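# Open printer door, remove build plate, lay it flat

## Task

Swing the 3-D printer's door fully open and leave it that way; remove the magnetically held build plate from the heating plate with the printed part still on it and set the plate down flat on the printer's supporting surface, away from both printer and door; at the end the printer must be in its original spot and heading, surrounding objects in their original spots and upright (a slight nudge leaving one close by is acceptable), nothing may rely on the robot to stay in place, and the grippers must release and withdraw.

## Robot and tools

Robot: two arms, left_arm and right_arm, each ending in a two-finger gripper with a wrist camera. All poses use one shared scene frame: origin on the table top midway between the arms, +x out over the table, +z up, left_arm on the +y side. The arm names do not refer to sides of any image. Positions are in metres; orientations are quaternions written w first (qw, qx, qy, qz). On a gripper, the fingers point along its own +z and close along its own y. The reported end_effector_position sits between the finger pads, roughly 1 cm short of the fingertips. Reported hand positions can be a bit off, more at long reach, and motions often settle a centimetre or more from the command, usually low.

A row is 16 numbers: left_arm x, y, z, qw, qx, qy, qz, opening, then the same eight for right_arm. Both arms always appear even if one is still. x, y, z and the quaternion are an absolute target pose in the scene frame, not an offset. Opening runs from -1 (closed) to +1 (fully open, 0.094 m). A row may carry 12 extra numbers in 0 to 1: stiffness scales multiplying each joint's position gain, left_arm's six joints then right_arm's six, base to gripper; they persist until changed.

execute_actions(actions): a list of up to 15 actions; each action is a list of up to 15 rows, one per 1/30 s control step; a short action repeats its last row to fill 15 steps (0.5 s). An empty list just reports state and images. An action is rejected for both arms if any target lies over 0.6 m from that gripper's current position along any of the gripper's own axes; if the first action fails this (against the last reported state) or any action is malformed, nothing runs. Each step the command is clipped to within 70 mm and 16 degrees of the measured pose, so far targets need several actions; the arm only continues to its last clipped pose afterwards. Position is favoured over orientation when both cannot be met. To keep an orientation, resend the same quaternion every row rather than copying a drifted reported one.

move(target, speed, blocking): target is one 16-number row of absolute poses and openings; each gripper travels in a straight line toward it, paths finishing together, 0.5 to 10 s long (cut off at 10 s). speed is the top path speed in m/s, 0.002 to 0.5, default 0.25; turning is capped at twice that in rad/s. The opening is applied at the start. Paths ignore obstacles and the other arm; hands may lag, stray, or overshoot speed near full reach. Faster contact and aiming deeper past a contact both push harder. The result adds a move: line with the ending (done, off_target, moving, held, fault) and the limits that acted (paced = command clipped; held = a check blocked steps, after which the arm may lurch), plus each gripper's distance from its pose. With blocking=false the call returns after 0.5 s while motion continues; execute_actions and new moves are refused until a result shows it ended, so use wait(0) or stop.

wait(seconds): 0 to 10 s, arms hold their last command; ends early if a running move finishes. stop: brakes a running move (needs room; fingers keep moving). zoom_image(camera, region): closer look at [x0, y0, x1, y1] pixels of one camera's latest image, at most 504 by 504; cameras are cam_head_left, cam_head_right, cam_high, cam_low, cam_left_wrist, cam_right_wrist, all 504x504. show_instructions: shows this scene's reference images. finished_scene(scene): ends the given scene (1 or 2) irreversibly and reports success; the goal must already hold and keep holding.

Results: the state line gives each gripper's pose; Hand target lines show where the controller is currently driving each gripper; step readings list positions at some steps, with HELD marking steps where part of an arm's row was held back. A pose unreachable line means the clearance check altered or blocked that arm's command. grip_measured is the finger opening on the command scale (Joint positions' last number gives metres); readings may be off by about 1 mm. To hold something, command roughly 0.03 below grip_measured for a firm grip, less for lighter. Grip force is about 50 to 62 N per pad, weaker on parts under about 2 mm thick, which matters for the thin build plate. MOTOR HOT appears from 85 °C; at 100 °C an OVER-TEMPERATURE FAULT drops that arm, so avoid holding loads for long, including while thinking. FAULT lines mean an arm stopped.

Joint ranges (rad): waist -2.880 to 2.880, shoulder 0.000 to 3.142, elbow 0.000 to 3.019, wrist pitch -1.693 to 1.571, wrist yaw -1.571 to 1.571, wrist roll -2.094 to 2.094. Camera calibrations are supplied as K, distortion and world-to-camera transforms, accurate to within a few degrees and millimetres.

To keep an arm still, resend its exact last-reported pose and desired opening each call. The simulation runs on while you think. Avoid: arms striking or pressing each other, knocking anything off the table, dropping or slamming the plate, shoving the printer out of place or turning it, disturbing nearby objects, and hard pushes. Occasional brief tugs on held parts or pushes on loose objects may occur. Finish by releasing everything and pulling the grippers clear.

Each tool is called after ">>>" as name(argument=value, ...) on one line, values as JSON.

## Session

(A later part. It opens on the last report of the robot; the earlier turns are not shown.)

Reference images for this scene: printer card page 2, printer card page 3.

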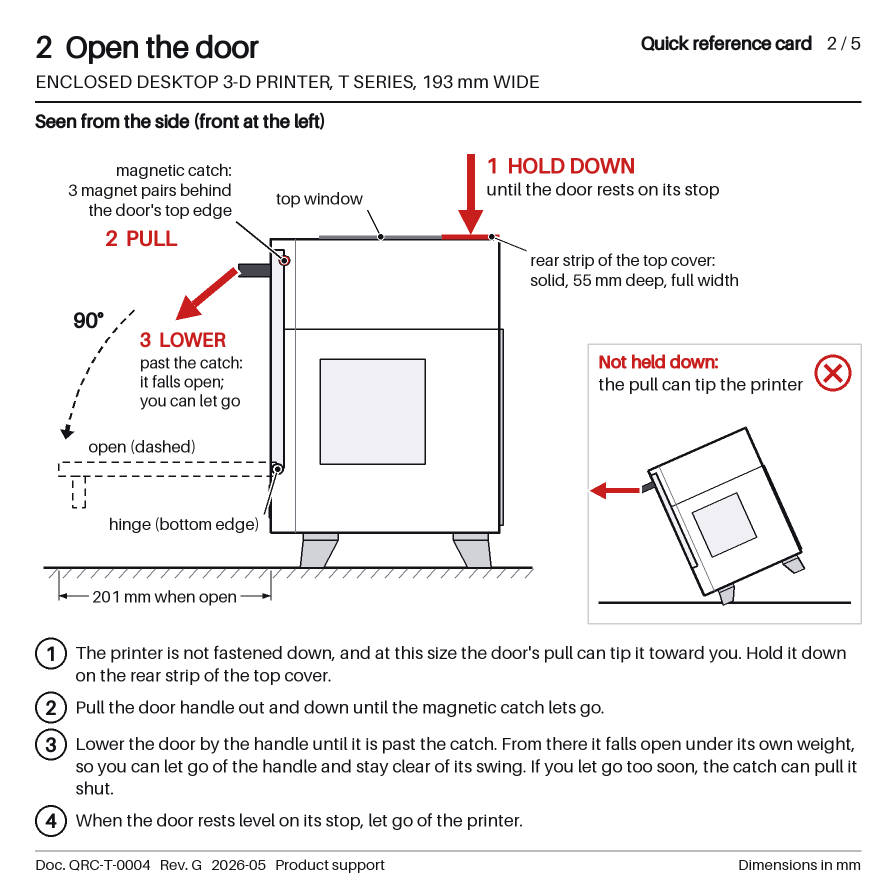

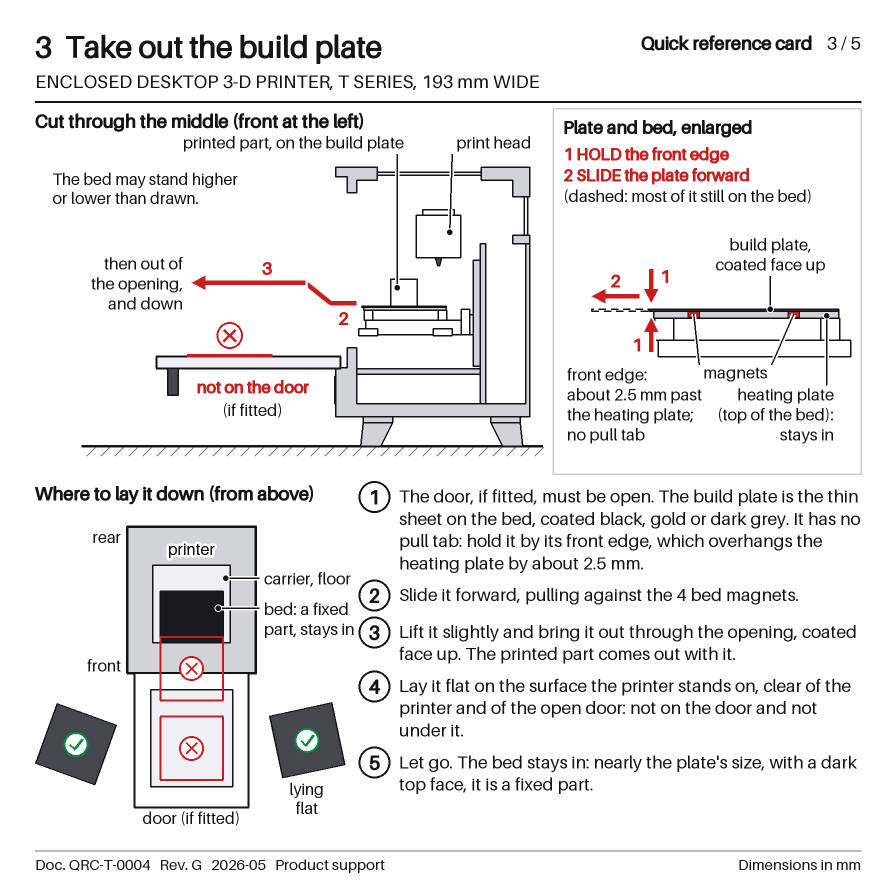

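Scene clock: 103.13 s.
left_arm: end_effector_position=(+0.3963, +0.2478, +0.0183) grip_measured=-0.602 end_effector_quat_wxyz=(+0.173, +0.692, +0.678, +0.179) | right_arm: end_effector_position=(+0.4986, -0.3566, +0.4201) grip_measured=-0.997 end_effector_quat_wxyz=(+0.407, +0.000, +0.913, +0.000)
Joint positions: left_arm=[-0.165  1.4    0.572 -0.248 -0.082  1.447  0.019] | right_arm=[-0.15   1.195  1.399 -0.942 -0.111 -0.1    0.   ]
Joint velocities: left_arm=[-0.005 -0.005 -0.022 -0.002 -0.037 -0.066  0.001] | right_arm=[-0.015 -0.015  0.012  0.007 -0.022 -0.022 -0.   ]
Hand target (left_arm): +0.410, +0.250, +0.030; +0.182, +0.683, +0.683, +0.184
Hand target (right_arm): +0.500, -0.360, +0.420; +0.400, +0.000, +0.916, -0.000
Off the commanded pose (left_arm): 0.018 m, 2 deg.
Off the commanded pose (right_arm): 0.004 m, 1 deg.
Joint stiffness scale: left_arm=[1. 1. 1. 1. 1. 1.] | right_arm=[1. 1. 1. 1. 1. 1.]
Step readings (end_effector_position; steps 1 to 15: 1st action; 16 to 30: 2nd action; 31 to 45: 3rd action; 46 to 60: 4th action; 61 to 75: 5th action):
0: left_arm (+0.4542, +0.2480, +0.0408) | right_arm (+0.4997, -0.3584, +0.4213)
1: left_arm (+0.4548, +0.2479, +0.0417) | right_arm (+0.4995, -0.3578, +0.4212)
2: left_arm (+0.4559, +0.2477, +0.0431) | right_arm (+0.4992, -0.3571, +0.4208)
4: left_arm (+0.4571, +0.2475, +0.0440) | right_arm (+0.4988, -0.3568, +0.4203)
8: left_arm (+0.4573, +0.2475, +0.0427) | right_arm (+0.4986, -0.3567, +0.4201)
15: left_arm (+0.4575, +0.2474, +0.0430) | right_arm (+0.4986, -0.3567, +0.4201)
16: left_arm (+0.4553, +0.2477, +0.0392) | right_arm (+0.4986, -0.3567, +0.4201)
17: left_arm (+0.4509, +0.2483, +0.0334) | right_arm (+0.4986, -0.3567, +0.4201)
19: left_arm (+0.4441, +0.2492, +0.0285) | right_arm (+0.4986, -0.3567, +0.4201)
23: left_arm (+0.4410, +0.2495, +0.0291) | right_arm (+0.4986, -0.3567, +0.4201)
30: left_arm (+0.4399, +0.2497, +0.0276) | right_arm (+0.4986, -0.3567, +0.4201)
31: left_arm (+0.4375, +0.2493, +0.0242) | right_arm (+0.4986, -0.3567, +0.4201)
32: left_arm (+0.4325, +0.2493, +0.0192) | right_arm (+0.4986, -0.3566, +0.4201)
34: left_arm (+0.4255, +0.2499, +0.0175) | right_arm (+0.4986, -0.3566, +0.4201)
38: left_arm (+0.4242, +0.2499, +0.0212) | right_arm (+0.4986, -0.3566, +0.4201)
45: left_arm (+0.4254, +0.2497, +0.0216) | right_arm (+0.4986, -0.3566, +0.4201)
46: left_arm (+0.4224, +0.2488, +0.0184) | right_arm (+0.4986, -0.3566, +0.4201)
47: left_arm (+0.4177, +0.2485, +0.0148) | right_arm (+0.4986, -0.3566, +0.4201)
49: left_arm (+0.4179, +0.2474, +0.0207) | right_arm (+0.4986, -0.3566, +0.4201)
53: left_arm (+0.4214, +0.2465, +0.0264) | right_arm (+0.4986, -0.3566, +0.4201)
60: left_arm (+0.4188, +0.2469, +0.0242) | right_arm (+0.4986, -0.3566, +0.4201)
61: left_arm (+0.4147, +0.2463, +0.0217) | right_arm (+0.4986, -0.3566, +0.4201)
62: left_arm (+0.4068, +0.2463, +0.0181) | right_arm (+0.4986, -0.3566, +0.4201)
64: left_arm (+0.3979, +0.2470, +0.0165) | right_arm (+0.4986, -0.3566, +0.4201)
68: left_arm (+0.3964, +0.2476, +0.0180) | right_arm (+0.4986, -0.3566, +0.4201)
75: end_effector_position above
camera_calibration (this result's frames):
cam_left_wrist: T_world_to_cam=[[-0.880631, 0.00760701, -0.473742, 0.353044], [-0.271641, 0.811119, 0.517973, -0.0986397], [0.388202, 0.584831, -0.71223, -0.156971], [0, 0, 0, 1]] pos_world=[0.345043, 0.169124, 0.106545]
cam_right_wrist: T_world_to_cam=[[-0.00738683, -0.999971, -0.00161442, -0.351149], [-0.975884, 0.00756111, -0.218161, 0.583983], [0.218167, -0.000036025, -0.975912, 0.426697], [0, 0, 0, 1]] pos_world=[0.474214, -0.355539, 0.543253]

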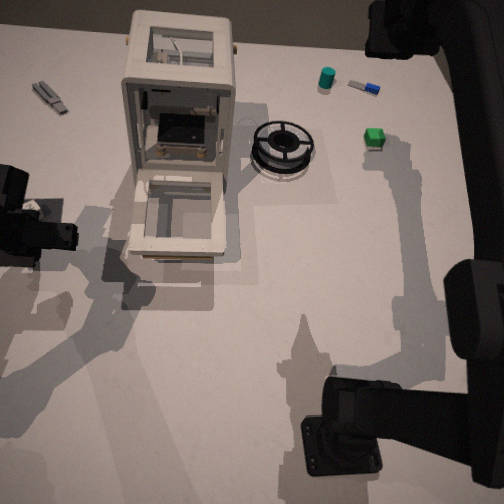

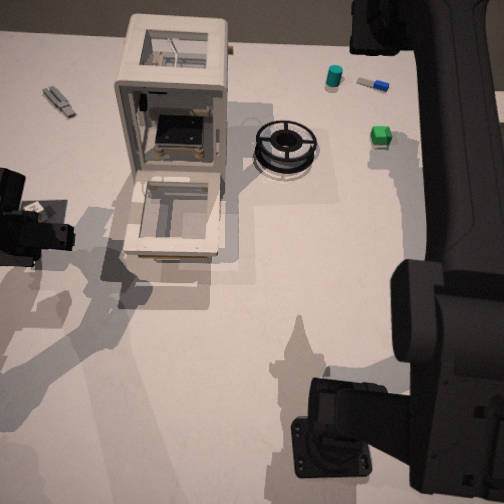

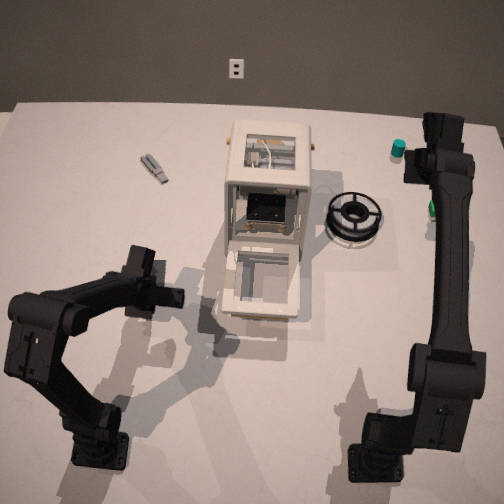

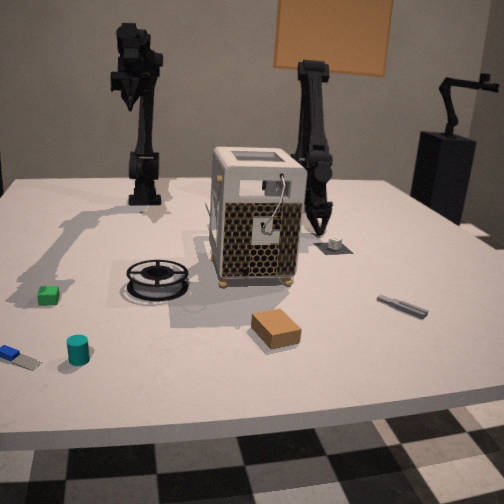

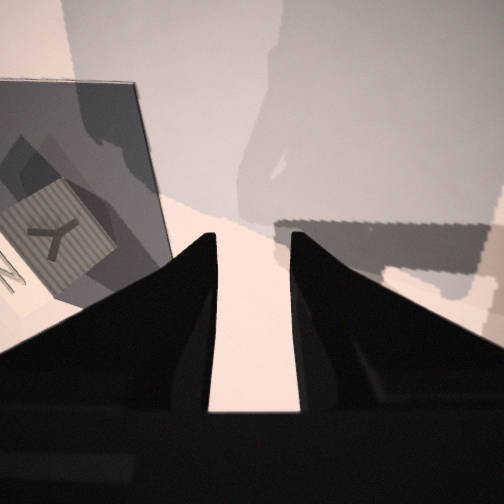

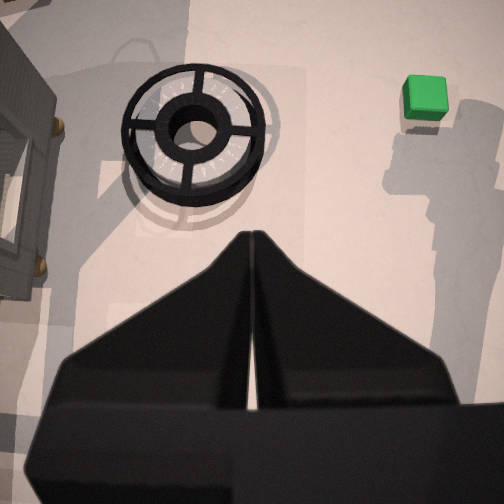

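>>> move(target=[0.37,0.22,0.2,0.44,0.553,0.553,0.44,-0.7,0.5,-0.36,0.42,0.4,0,0.916,0,-1], speed=0.3)

>>> move(target=[0.46,-0.022,0.17,0.468,0.5383,0.529,0.4599,-0.7,0.5,-0.36,0.42,0.4,0,0.916,0,-1])

>>> move(target=[0.55,-0.022,0.147,0.468,0.5383,0.529,0.4599,-0.7,0.5,-0.36,0.42,0.4,0,0.916,0,-1], speed=0.1)

Scene clock: 105.13 s.
left_arm: end_effector_position=(+0.3736, +0.2226, +0.1967) grip_measured=-0.698 end_effector_quat_wxyz=(+0.439, +0.553, +0.561, +0.432) | right_arm: end_effector_position=(+0.4986, -0.3566, +0.4201) grip_measured=-0.997 end_effector_quat_wxyz=(+0.407, +0.000, +0.913, +0.000)
Joint positions: left_arm=[-0.356  0.862  0.295  0.307 -0.346  1.466  0.014] | right_arm=[-0.15   1.195  1.399 -0.942 -0.111 -0.1    0.   ]
Joint velocities: left_arm=[ 0.005 -0.005 -0.007 -0.007 -0.037 -0.037 -0.001] | right_arm=[-0.005  0.005  0.002 -0.012 -0.051  0.022  0.001]
Hand target (left_arm): +0.372, +0.220, +0.199; +0.444, +0.553, +0.554, +0.436
Hand target (right_arm): +0.500, -0.360, +0.420; +0.400, +0.000, +0.916, -0.000
Off the commanded pose (left_arm): 0.006 m, 1 deg.
Off the commanded pose (right_arm): 0.004 m, 1 deg.
Joint stiffness scale: left_arm=[1. 1. 1. 1. 1. 1.] | right_arm=[1. 1. 1. 1. 1. 1.]
move: done
camera_calibration (this result's frames):
cam_left_wrist: T_world_to_cam=[[-0.249022, -0.0293539, -0.968053, 0.287292], [-0.570075, 0.812483, 0.12201, 0.0122047], [0.782945, 0.582246, -0.21906, -0.250235], [0, 0, 0, 1]] pos_world=[0.27442, 0.144215, 0.221808]
cam_right_wrist: T_world_to_cam=[[-0.00738683, -0.999971, -0.00161442, -0.351149], [-0.975884, 0.00756111, -0.218161, 0.583983], [0.218167, -0.000036025, -0.975912, 0.426697], [0, 0, 0, 1]] pos_world=[0.474214, -0.355539, 0.543253]

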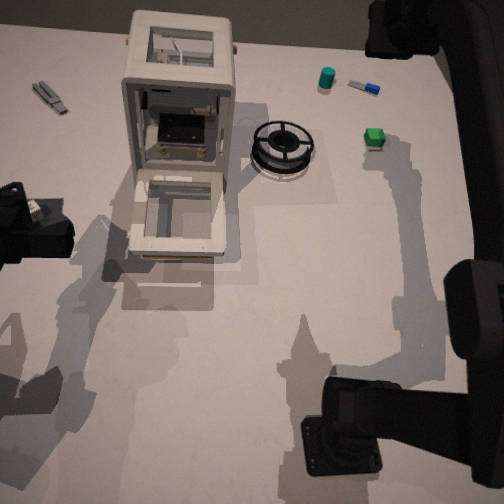

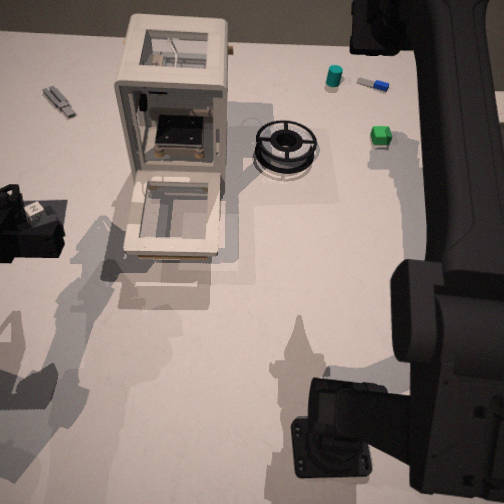

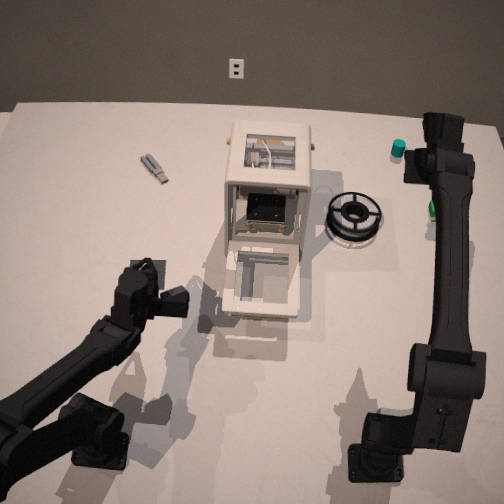

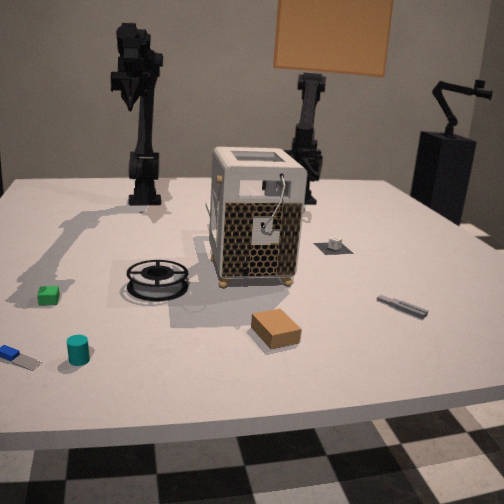

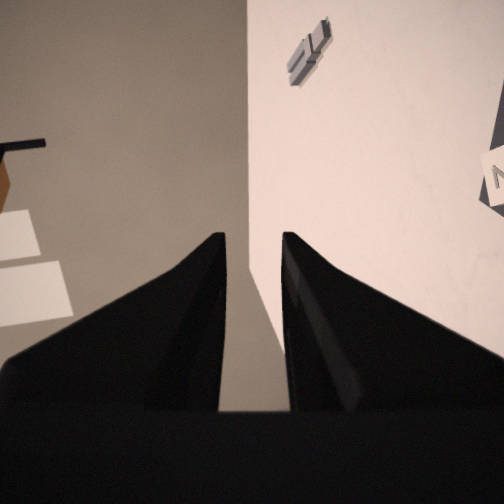

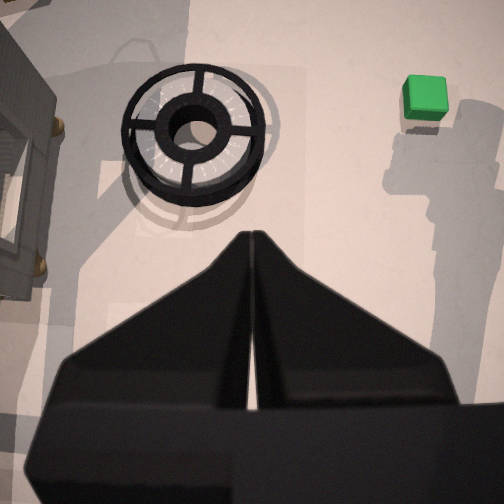

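Scene clock: 106.60 s.
left_arm: end_effector_position=(+0.4553, -0.0116, +0.1636) grip_measured=-0.698 end_effector_quat_wxyz=(+0.459, +0.545, +0.530, +0.459) | right_arm: end_effector_position=(+0.4986, -0.3566, +0.4201) grip_measured=-0.997 end_effector_quat_wxyz=(+0.407, +0.000, +0.913, +0.000)
Joint positions: left_arm=[-0.824  1.623  0.729  0.669 -0.796  1.421  0.014] | right_arm=[-0.15   1.195  1.399 -0.942 -0.111 -0.1    0.   ]
Joint velocities: left_arm=[-0.015 -0.015 -0.012 -0.012  0.007  0.007  0.001] | right_arm=[-0.005  0.005 -0.017 -0.002 -0.022  0.007 -0.001]
Hand target (left_arm): +0.461, -0.021, +0.170; +0.468, +0.539, +0.528, +0.461
Hand target (right_arm): +0.500, -0.360, +0.420; +0.400, +0.000, +0.916, -0.000
Off the commanded pose (left_arm): 0.013 m, 1 deg.
Off the commanded pose (right_arm): 0.004 m, 1 deg.
Joint stiffness scale: left_arm=[1. 1. 1. 1. 1. 1.] | right_arm=[1. 1. 1. 1. 1. 1.]
move: off_target (left_arm)
camera_calibration (this result's frames):
cam_left_wrist: T_world_to_cam=[[-0.164898, 0.00176731, -0.986309, 0.233752], [-0.562341, 0.821373, 0.0954882, 0.254109], [0.810297, 0.570388, -0.134449, -0.211487], [0, 0, 0, 1]] pos_world=[0.352809, -0.0885018, 0.177853]
cam_right_wrist: T_world_to_cam=[[-0.00738683, -0.999971, -0.00161442, -0.351149], [-0.975884, 0.00756111, -0.218161, 0.583983], [0.218167, -0.000036025, -0.975912, 0.426697], [0, 0, 0, 1]] pos_world=[0.474214, -0.355539, 0.543253]

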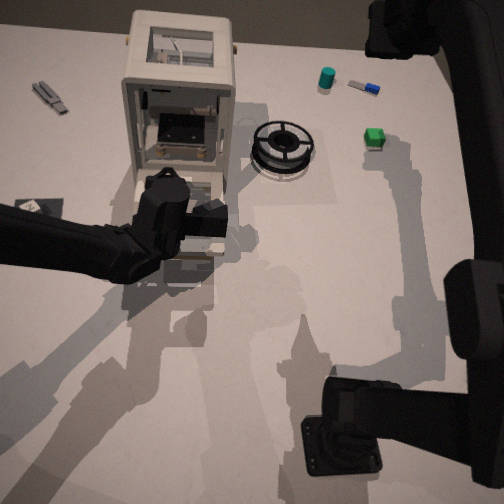

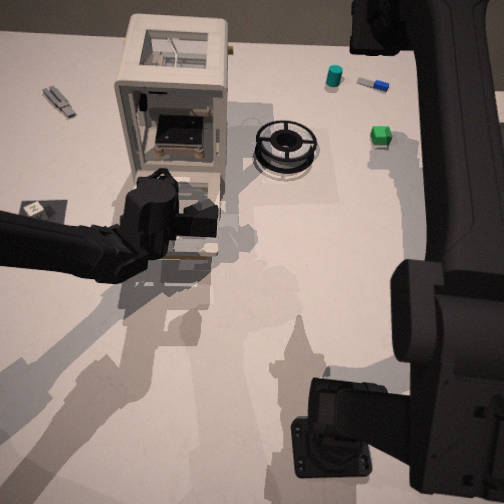

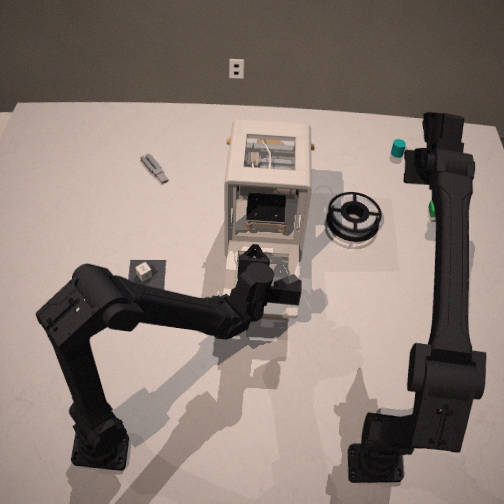

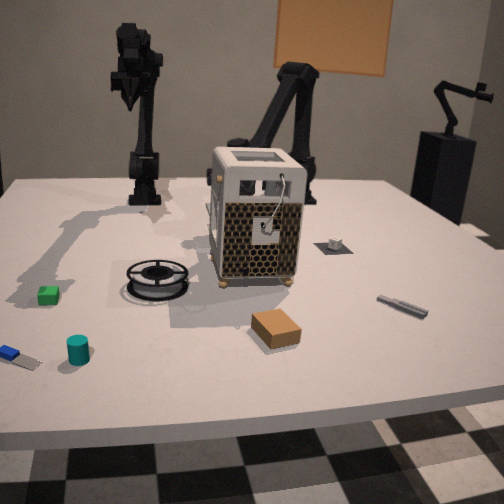

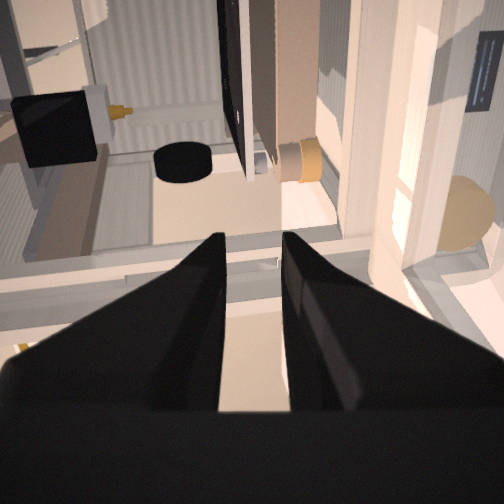

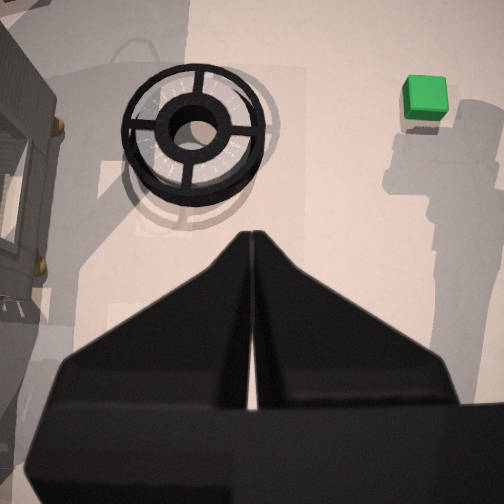

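Scene clock: 107.93 s.
left_arm: end_effector_position=(+0.5380, -0.0168, +0.1459) grip_measured=-0.698 end_effector_quat_wxyz=(+0.463, +0.544, +0.531, +0.456) | right_arm: end_effector_position=(+0.4986, -0.3566, +0.4201) grip_measured=-0.997 end_effector_quat_wxyz=(+0.407, +0.000, +0.913, +0.000)
Joint positions: left_arm=[-0.704  1.793  0.9    0.693 -0.674  1.448  0.014] | right_arm=[-0.15   1.195  1.399 -0.942 -0.111 -0.1    0.   ]
Joint velocities: left_arm=[-0.015 -0.015 -0.022 -0.012  0.051 -0.007  0.   ] | right_arm=[-0.005 -0.005 -0.012 -0.032  0.022 -0.007 -0.   ]
Hand target (left_arm): +0.550, -0.021, +0.147; +0.468, +0.538, +0.529, +0.459
Hand target (right_arm): +0.500, -0.360, +0.420; +0.400, +0.000, +0.916, -0.000
Off the commanded pose (left_arm): 0.013 m, 1 deg.
Off the commanded pose (right_arm): 0.004 m, 1 deg.
Joint stiffness scale: left_arm=[1. 1. 1. 1. 1. 1.] | right_arm=[1. 1. 1. 1. 1. 1.]
move: off_target (left_arm)
camera_calibration (this result's frames):
cam_left_wrist: T_world_to_cam=[[-0.163899, -0.00777443, -0.986446, 0.229238], [-0.55943, 0.824357, 0.0864528, 0.306392], [0.812512, 0.566017, -0.139461, -0.278486], [0, 0, 0, 1]] pos_world=[0.43525, -0.0931664, 0.160805]
cam_right_wrist: T_world_to_cam=[[-0.00738683, -0.999971, -0.00161442, -0.351149], [-0.975884, 0.00756111, -0.218161, 0.583983], [0.218167, -0.000036025, -0.975912, 0.426697], [0, 0, 0, 1]] pos_world=[0.474214, -0.355539, 0.543253]

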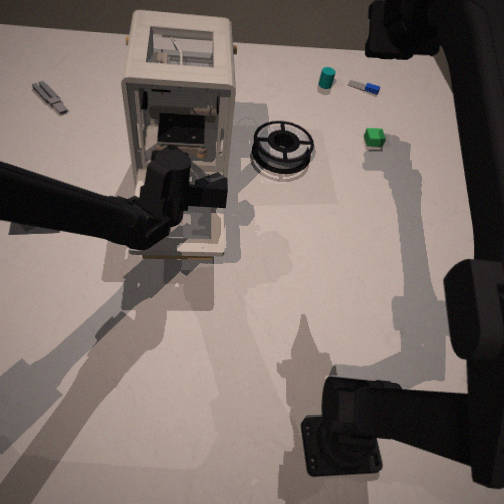

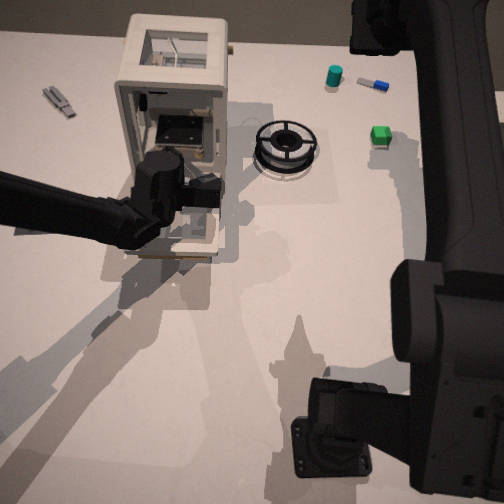

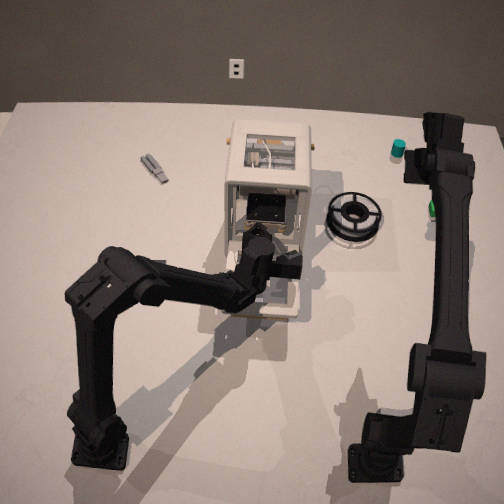

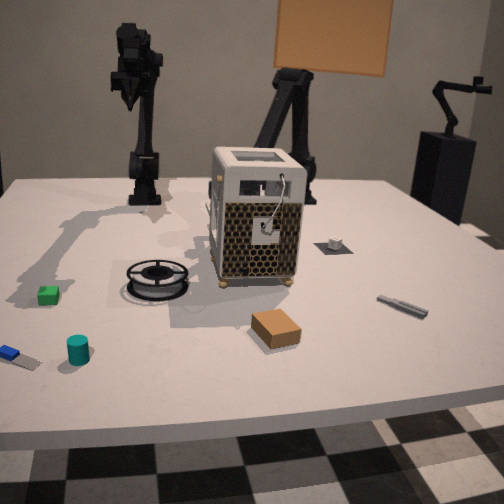

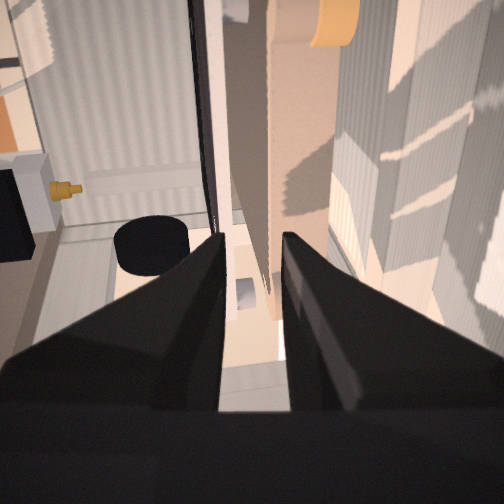

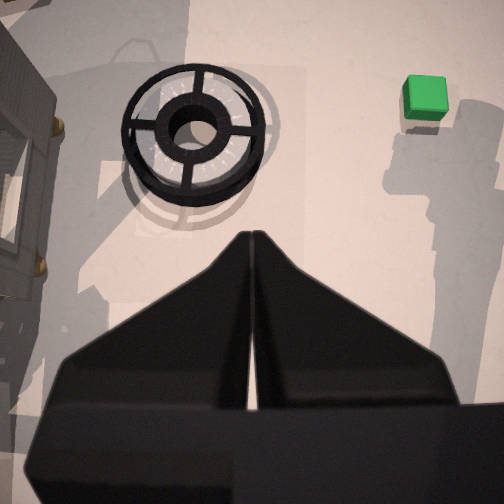

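>>> execute_actions(actions=[[[0.562,-0.022,0.141,0.468,0.5383,0.529,0.4599,-0.68,0.5,-0.36,0.42,0.4,0,0.916,0,-1]],[[0.574,-0.02,0.141,0.468,0.5383,0.529,0.4599,-0.68,0.5,-0.36,0.42,0.4,0,0.916,0,-1]],[[0.584,-0.018,0.141,0.468,0.5383,0.529,0.4599,-0.68,0.5,-0.36,0.42,0.4,0,0.916,0,-1]]])

>>> zoom_image(camera="cam_high", region=[190,110,350,270])

Scene clock: 112.33 s.
left_arm: end_effector_position=(+0.5551, -0.0224, +0.1445) grip_measured=-0.682 end_effector_quat_wxyz=(+0.471, +0.546, +0.525, +0.452) | right_arm: end_effector_position=(+0.4986, -0.3566, +0.4201) grip_measured=-0.997 end_effector_quat_wxyz=(+0.407, +0.000, +0.913, +0.000)
Joint positions: left_arm=[-0.685  1.827  0.94   0.703 -0.636  1.459  0.015] | right_arm=[-0.15   1.195  1.399 -0.942 -0.111 -0.1    0.   ]
Joint velocities: left_arm=[ 0.005  0.005 -0.002  0.012  0.022 -0.051  0.   ] | right_arm=[-0.015  0.005 -0.027 -0.002 -0.022 -0.022  0.   ]
Hand target (left_arm): +0.582, -0.016, +0.141; +0.468, +0.538, +0.529, +0.460
Hand target (right_arm): +0.500, -0.360, +0.420; +0.400, +0.000, +0.916, -0.000
Off the commanded pose (left_arm): 0.029 m, 1 deg.
Off the commanded pose (right_arm): 0.004 m, 1 deg.
Joint stiffness scale: left_arm=[1. 1. 1. 1. 1. 1.] | right_arm=[1. 1. 1. 1. 1. 1.]
Step readings (end_effector_position; steps 1 to 15: 1st action; 16 to 30: 2nd action; 31 to 45: 3rd action):
0: left_arm (+0.5380, -0.0168, +0.1459) | right_arm (+0.4986, -0.3566, +0.4201)
1: left_arm (+0.5387, -0.0178, +0.1457) | right_arm (+0.4986, -0.3566, +0.4201)
2: left_arm (+0.5404, -0.0191, +0.1459) | right_arm (+0.4986, -0.3566, +0.4201)
4: left_arm (+0.5449, -0.0207, +0.1451) | right_arm (+0.4986, -0.3566, +0.4201)
8: left_arm (+0.5473, -0.0208, +0.1443) | right_arm (+0.4986, -0.3566, +0.4201)
15: left_arm (+0.5473, -0.0208, +0.1443) | right_arm (+0.4986, -0.3566, +0.4201)
16: left_arm (+0.5476, -0.0212, +0.1441) | right_arm (+0.4986, -0.3566, +0.4201)
17: left_arm (+0.5478, -0.0213, +0.1441) | right_arm (+0.4986, -0.3566, +0.4201)
19: left_arm (+0.5478, -0.0213, +0.1441) | right_arm (+0.4986, -0.3566, +0.4201)
23: left_arm (+0.5478, -0.0213, +0.1441) | right_arm (+0.4986, -0.3566, +0.4201)
30: left_arm (+0.5478, -0.0213, +0.1441) | right_arm (+0.4986, -0.3566, +0.4201)
31: left_arm (+0.5482, -0.0212, +0.1442) | right_arm (+0.4986, -0.3566, +0.4201)
32: left_arm (+0.5487, -0.0214, +0.1443) | right_arm (+0.4986, -0.3566, +0.4201)
34: left_arm (+0.5507, -0.0217, +0.1443) | right_arm (+0.4986, -0.3566, +0.4201)
38: left_arm (+0.5542, -0.0223, +0.1444) | right_arm (+0.4986, -0.3566, +0.4201)
45: end_effector_position above
camera_calibration (this result's frames):
cam_left_wrist: T_world_to_cam=[[-0.156232, -0.00904027, -0.987679, 0.226499], [-0.543081, 0.836026, 0.0782531, 0.312986], [0.825018, 0.548615, -0.135524, -0.297299], [0, 0, 0, 1]] pos_world=[0.45064, -0.0965142, 0.158925]
cam_right_wrist: T_world_to_cam=[[-0.00738683, -0.999971, -0.00161442, -0.351149], [-0.975884, 0.00756111, -0.218161, 0.583983], [0.218167, -0.000036025, -0.975912, 0.426697], [0, 0, 0, 1]] pos_world=[0.474214, -0.355539, 0.543253]

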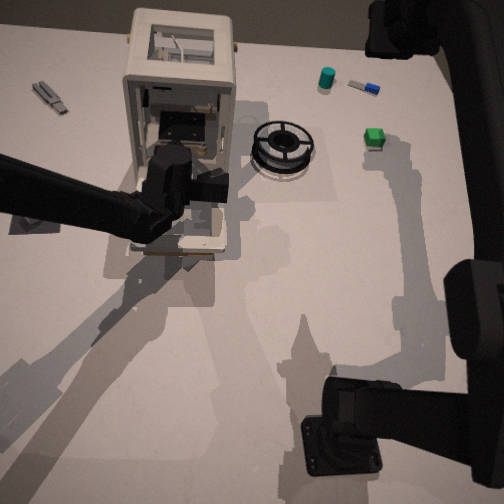

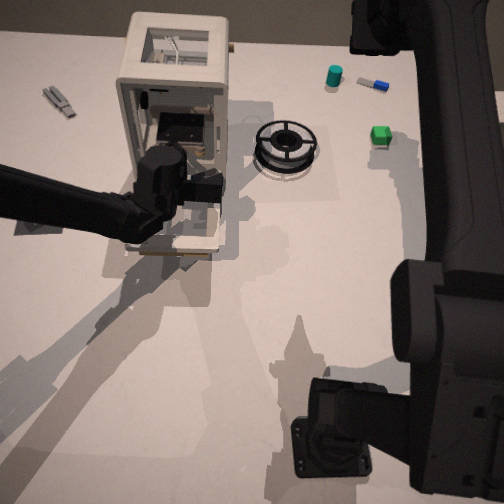

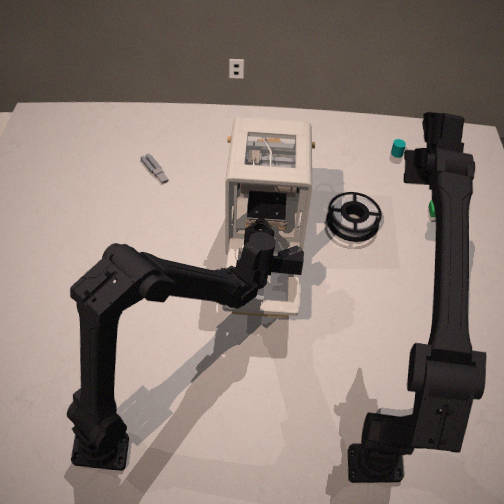

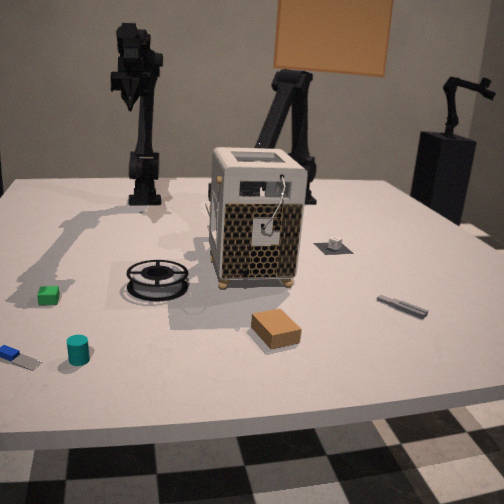

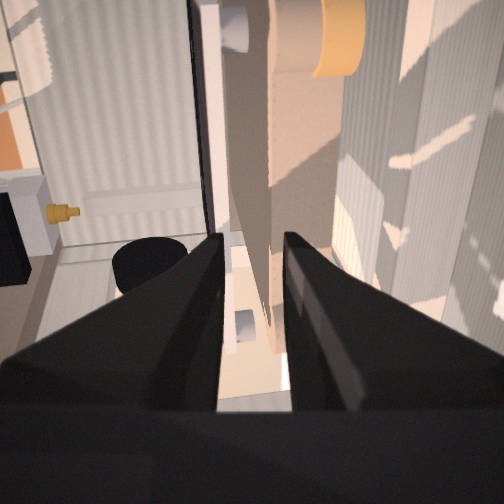

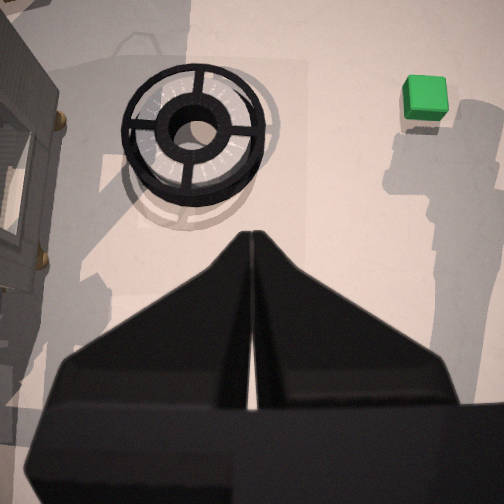

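Region (190, 110, 350, 270) of cam_high's 504x504 image, scaled by 3.150, with more detail than that image has.

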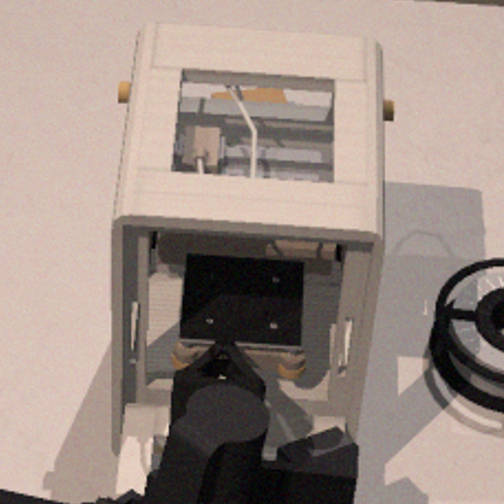

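>>> move(target=[0.49,-0.005,0.165,0.468,0.5383,0.529,0.4599,-0.68,0.5,-0.36,0.42,0.4,0,0.916,0,-1], speed=0.12)

>>> execute_actions(actions=[[[0.5,0.05,0.165,0.468,0.5383,0.529,0.4599,-0.8,0.5,-0.36,0.42,0.4,0,0.916,0,-1]],[[0.52,0.05,0.16,0.468,0.5383,0.529,0.4599,-0.8,0.5,-0.36,0.42,0.4,0,0.916,0,-1]],[[0.533,0.05,0.16,0.468,0.5383,0.529,0.4599,-0.8,0.5,-0.36,0.42,0.4,0,0.916,0,-1]]])

Scene clock: 113.53 s.
left_arm: end_effector_position=(+0.4930, -0.0032, +0.1634) grip_measured=-0.682 end_effector_quat_wxyz=(+0.464, +0.541, +0.528, +0.463) | right_arm: end_effector_position=(+0.4986, -0.3566, +0.4201) grip_measured=-0.997 end_effector_quat_wxyz=(+0.407, +0.000, +0.913, +0.000)
Joint positions: left_arm=[-0.749  1.677  0.782  0.703 -0.727  1.454  0.015] | right_arm=[-0.15   1.195  1.399 -0.942 -0.111 -0.1    0.   ]
Joint velocities: left_arm=[ 0.005 -0.005  0.007  0.022 -0.081 -0.007 -0.001] | right_arm=[ 0.005 -0.015 -0.027 -0.007 -0.037  0.081 -0.001]
Hand target (left_arm): +0.490, -0.005, +0.165; +0.468, +0.538, +0.529, +0.460
Hand target (right_arm): +0.500, -0.360, +0.420; +0.400, +0.000, +0.916, -0.000
Off the commanded pose (left_arm): 0.004 m, 1 deg.
Off the commanded pose (right_arm): 0.004 m, 1 deg.
Joint stiffness scale: left_arm=[1. 1. 1. 1. 1. 1.] | right_arm=[1. 1. 1. 1. 1. 1.]
move: done
camera_calibration (this result's frames):
cam_left_wrist: T_world_to_cam=[[-0.150584, -0.00128801, -0.988596, 0.233092], [-0.56533, 0.820469, 0.0850428, 0.271525], [0.811003, 0.57169, -0.124278, -0.248906], [0, 0, 0, 1]] pos_world=[0.390465, -0.0801801, 0.176409]
cam_right_wrist: T_world_to_cam=[[-0.00738683, -0.999971, -0.00161442, -0.351149], [-0.975884, 0.00756111, -0.218161, 0.583983], [0.218167, -0.000036025, -0.975912, 0.426697], [0, 0, 0, 1]] pos_world=[0.474214, -0.355539, 0.543253]

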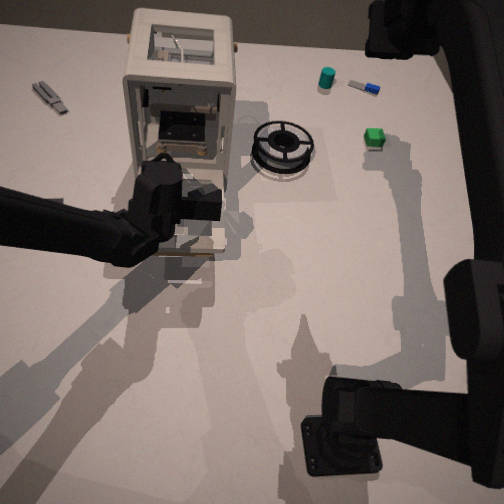

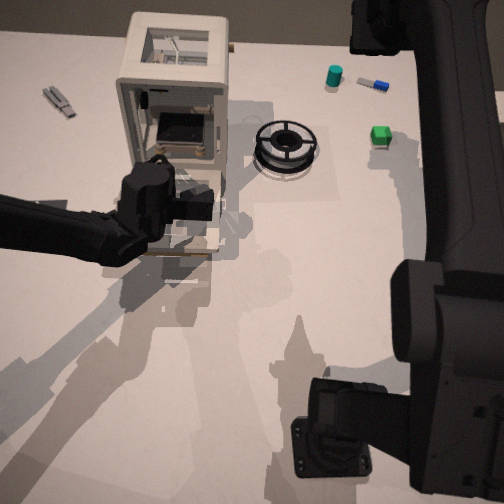

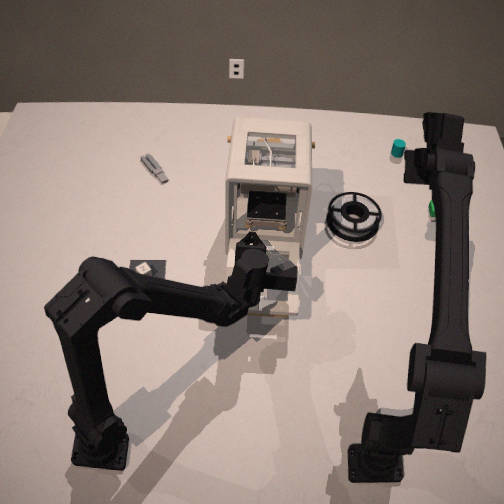

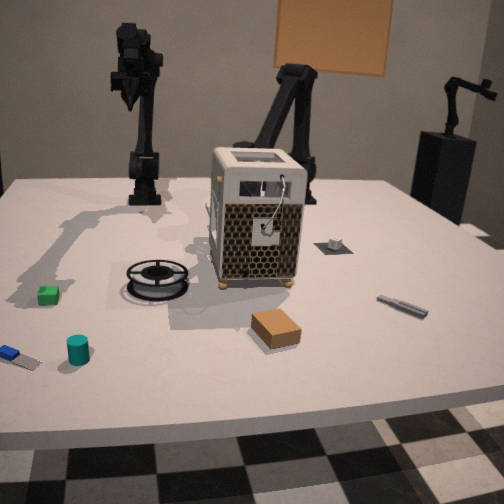

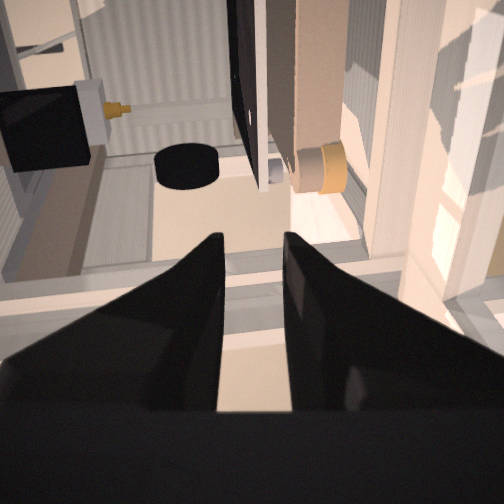

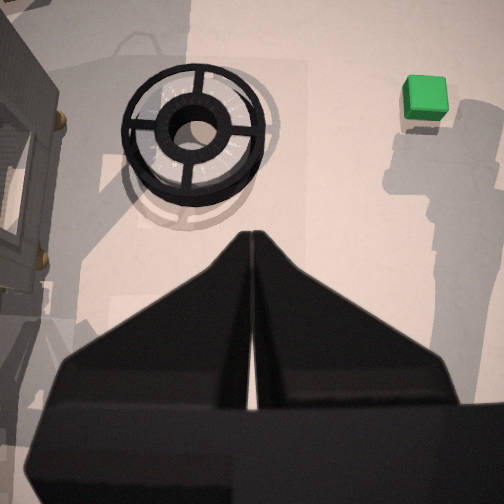

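Scene clock: 115.03 s.
left_arm: end_effector_position=(+0.5210, +0.0529, +0.1590) grip_measured=-0.798 end_effector_quat_wxyz=(+0.466, +0.542, +0.531, +0.456) | right_arm: end_effector_position=(+0.4986, -0.3566, +0.4201) grip_measured=-0.997 end_effector_quat_wxyz=(+0.407, +0.000, +0.913, +0.000)
Joint positions: left_arm=[-0.605  1.658  0.739  0.738 -0.576  1.471  0.01 ] | right_arm=[-0.15   1.195  1.399 -0.942 -0.111 -0.1    0.   ]
Joint velocities: left_arm=[-0.005  0.005  0.002 -0.007  0.022 -0.051  0.   ] | right_arm=[-0.005 -0.005 -0.007 -0.002 -0.051  0.022 -0.   ]
Hand target (left_arm): +0.533, +0.050, +0.160; +0.468, +0.538, +0.529, +0.460
Hand target (right_arm): +0.500, -0.360, +0.420; +0.400, +0.000, +0.916, -0.000
Off the commanded pose (left_arm): 0.012 m, 1 deg.
Off the commanded pose (right_arm): 0.004 m, 1 deg.
Joint stiffness scale: left_arm=[1. 1. 1. 1. 1. 1.] | right_arm=[1. 1. 1. 1. 1. 1.]
Step readings (end_effector_position; steps 1 to 15: 1st action; 16 to 30: 2nd action; 31 to 45: 3rd action):
0: left_arm (+0.4930, -0.0032, +0.1634) | right_arm (+0.4986, -0.3566, +0.4201)
1: left_arm (+0.4924, -0.0052, +0.1617) | right_arm (+0.4986, -0.3566, +0.4201)
2: left_arm (+0.4905, -0.0021, +0.1599) | right_arm (+0.4986, -0.3566, +0.4201)
4: left_arm (+0.4899, +0.0212, +0.1557) | right_arm (+0.4986, -0.3566, +0.4201)
8: left_arm (+0.4992, +0.0553, +0.1544) | right_arm (+0.4986, -0.3566, +0.4201)
15: left_arm (+0.5003, +0.0565, +0.1550) | right_arm (+0.4986, -0.3566, +0.4201)
16: left_arm (+0.5008, +0.0548, +0.1552) | right_arm (+0.4986, -0.3566, +0.4201)
17: left_arm (+0.5017, +0.0532, +0.1554) | right_arm (+0.4986, -0.3566, +0.4201)
19: left_arm (+0.5043, +0.0522, +0.1564) | right_arm (+0.4986, -0.3566, +0.4201)
23: left_arm (+0.5068, +0.0526, +0.1572) | right_arm (+0.4986, -0.3566, +0.4201)
30: left_arm (+0.5069, +0.0527, +0.1572) | right_arm (+0.4986, -0.3566, +0.4201)
31: left_arm (+0.5077, +0.0517, +0.1573) | right_arm (+0.4986, -0.3566, +0.4201)
32: left_arm (+0.5096, +0.0505, +0.1576) | right_arm (+0.4986, -0.3566, +0.4201)
34: left_arm (+0.5152, +0.0504, +0.1583) | right_arm (+0.4986, -0.3566, +0.4201)
38: left_arm (+0.5209, +0.0528, +0.1590) | right_arm (+0.4986, -0.3566, +0.4201)
45: end_effector_position above
camera_calibration (this result's frames):
cam_left_wrist: T_world_to_cam=[[-0.159117, -0.0117791, -0.987189, 0.237789], [-0.559036, 0.82525, 0.0802595, 0.238962], [0.813733, 0.564645, -0.137896, -0.303155], [0, 0, 0, 1]] pos_world=[0.418112, -0.023228, 0.17376]
cam_right_wrist: T_world_to_cam=[[-0.00738683, -0.999971, -0.00161442, -0.351149], [-0.975884, 0.00756111, -0.218161, 0.583983], [0.218167, -0.000036025, -0.975912, 0.426697], [0, 0, 0, 1]] pos_world=[0.474214, -0.355539, 0.543253]

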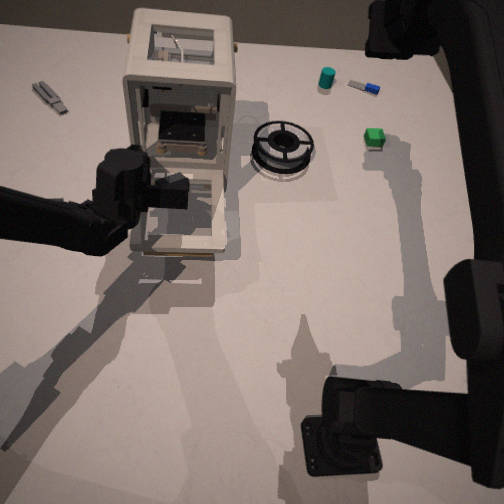

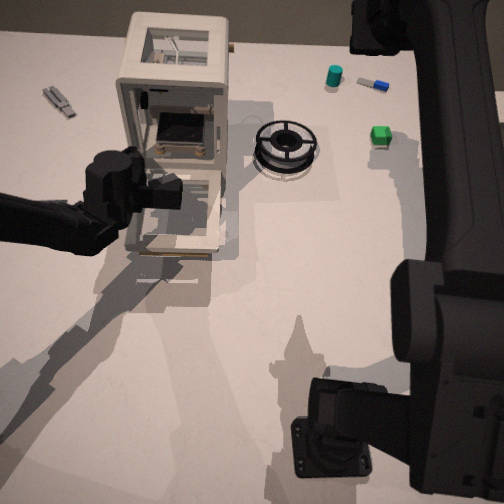

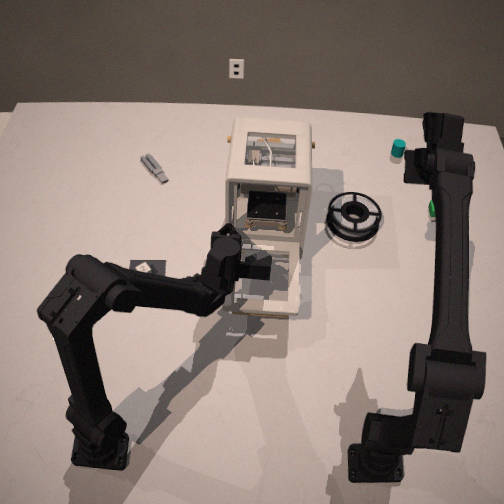

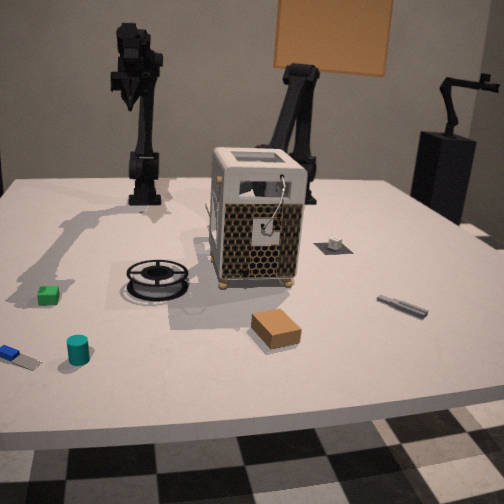

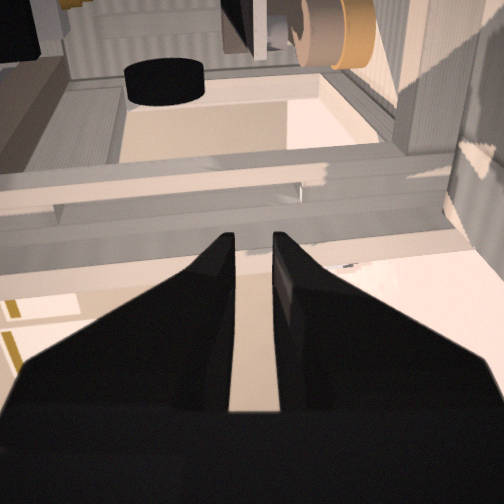

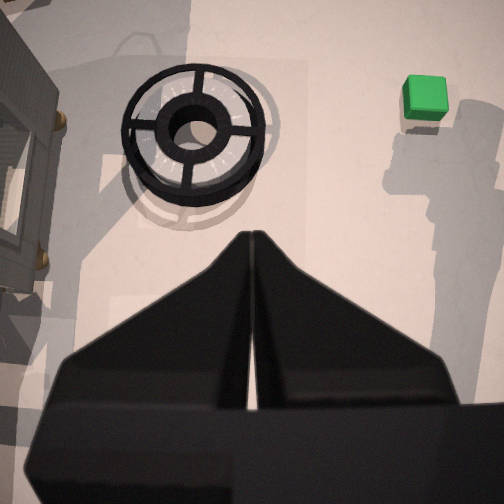

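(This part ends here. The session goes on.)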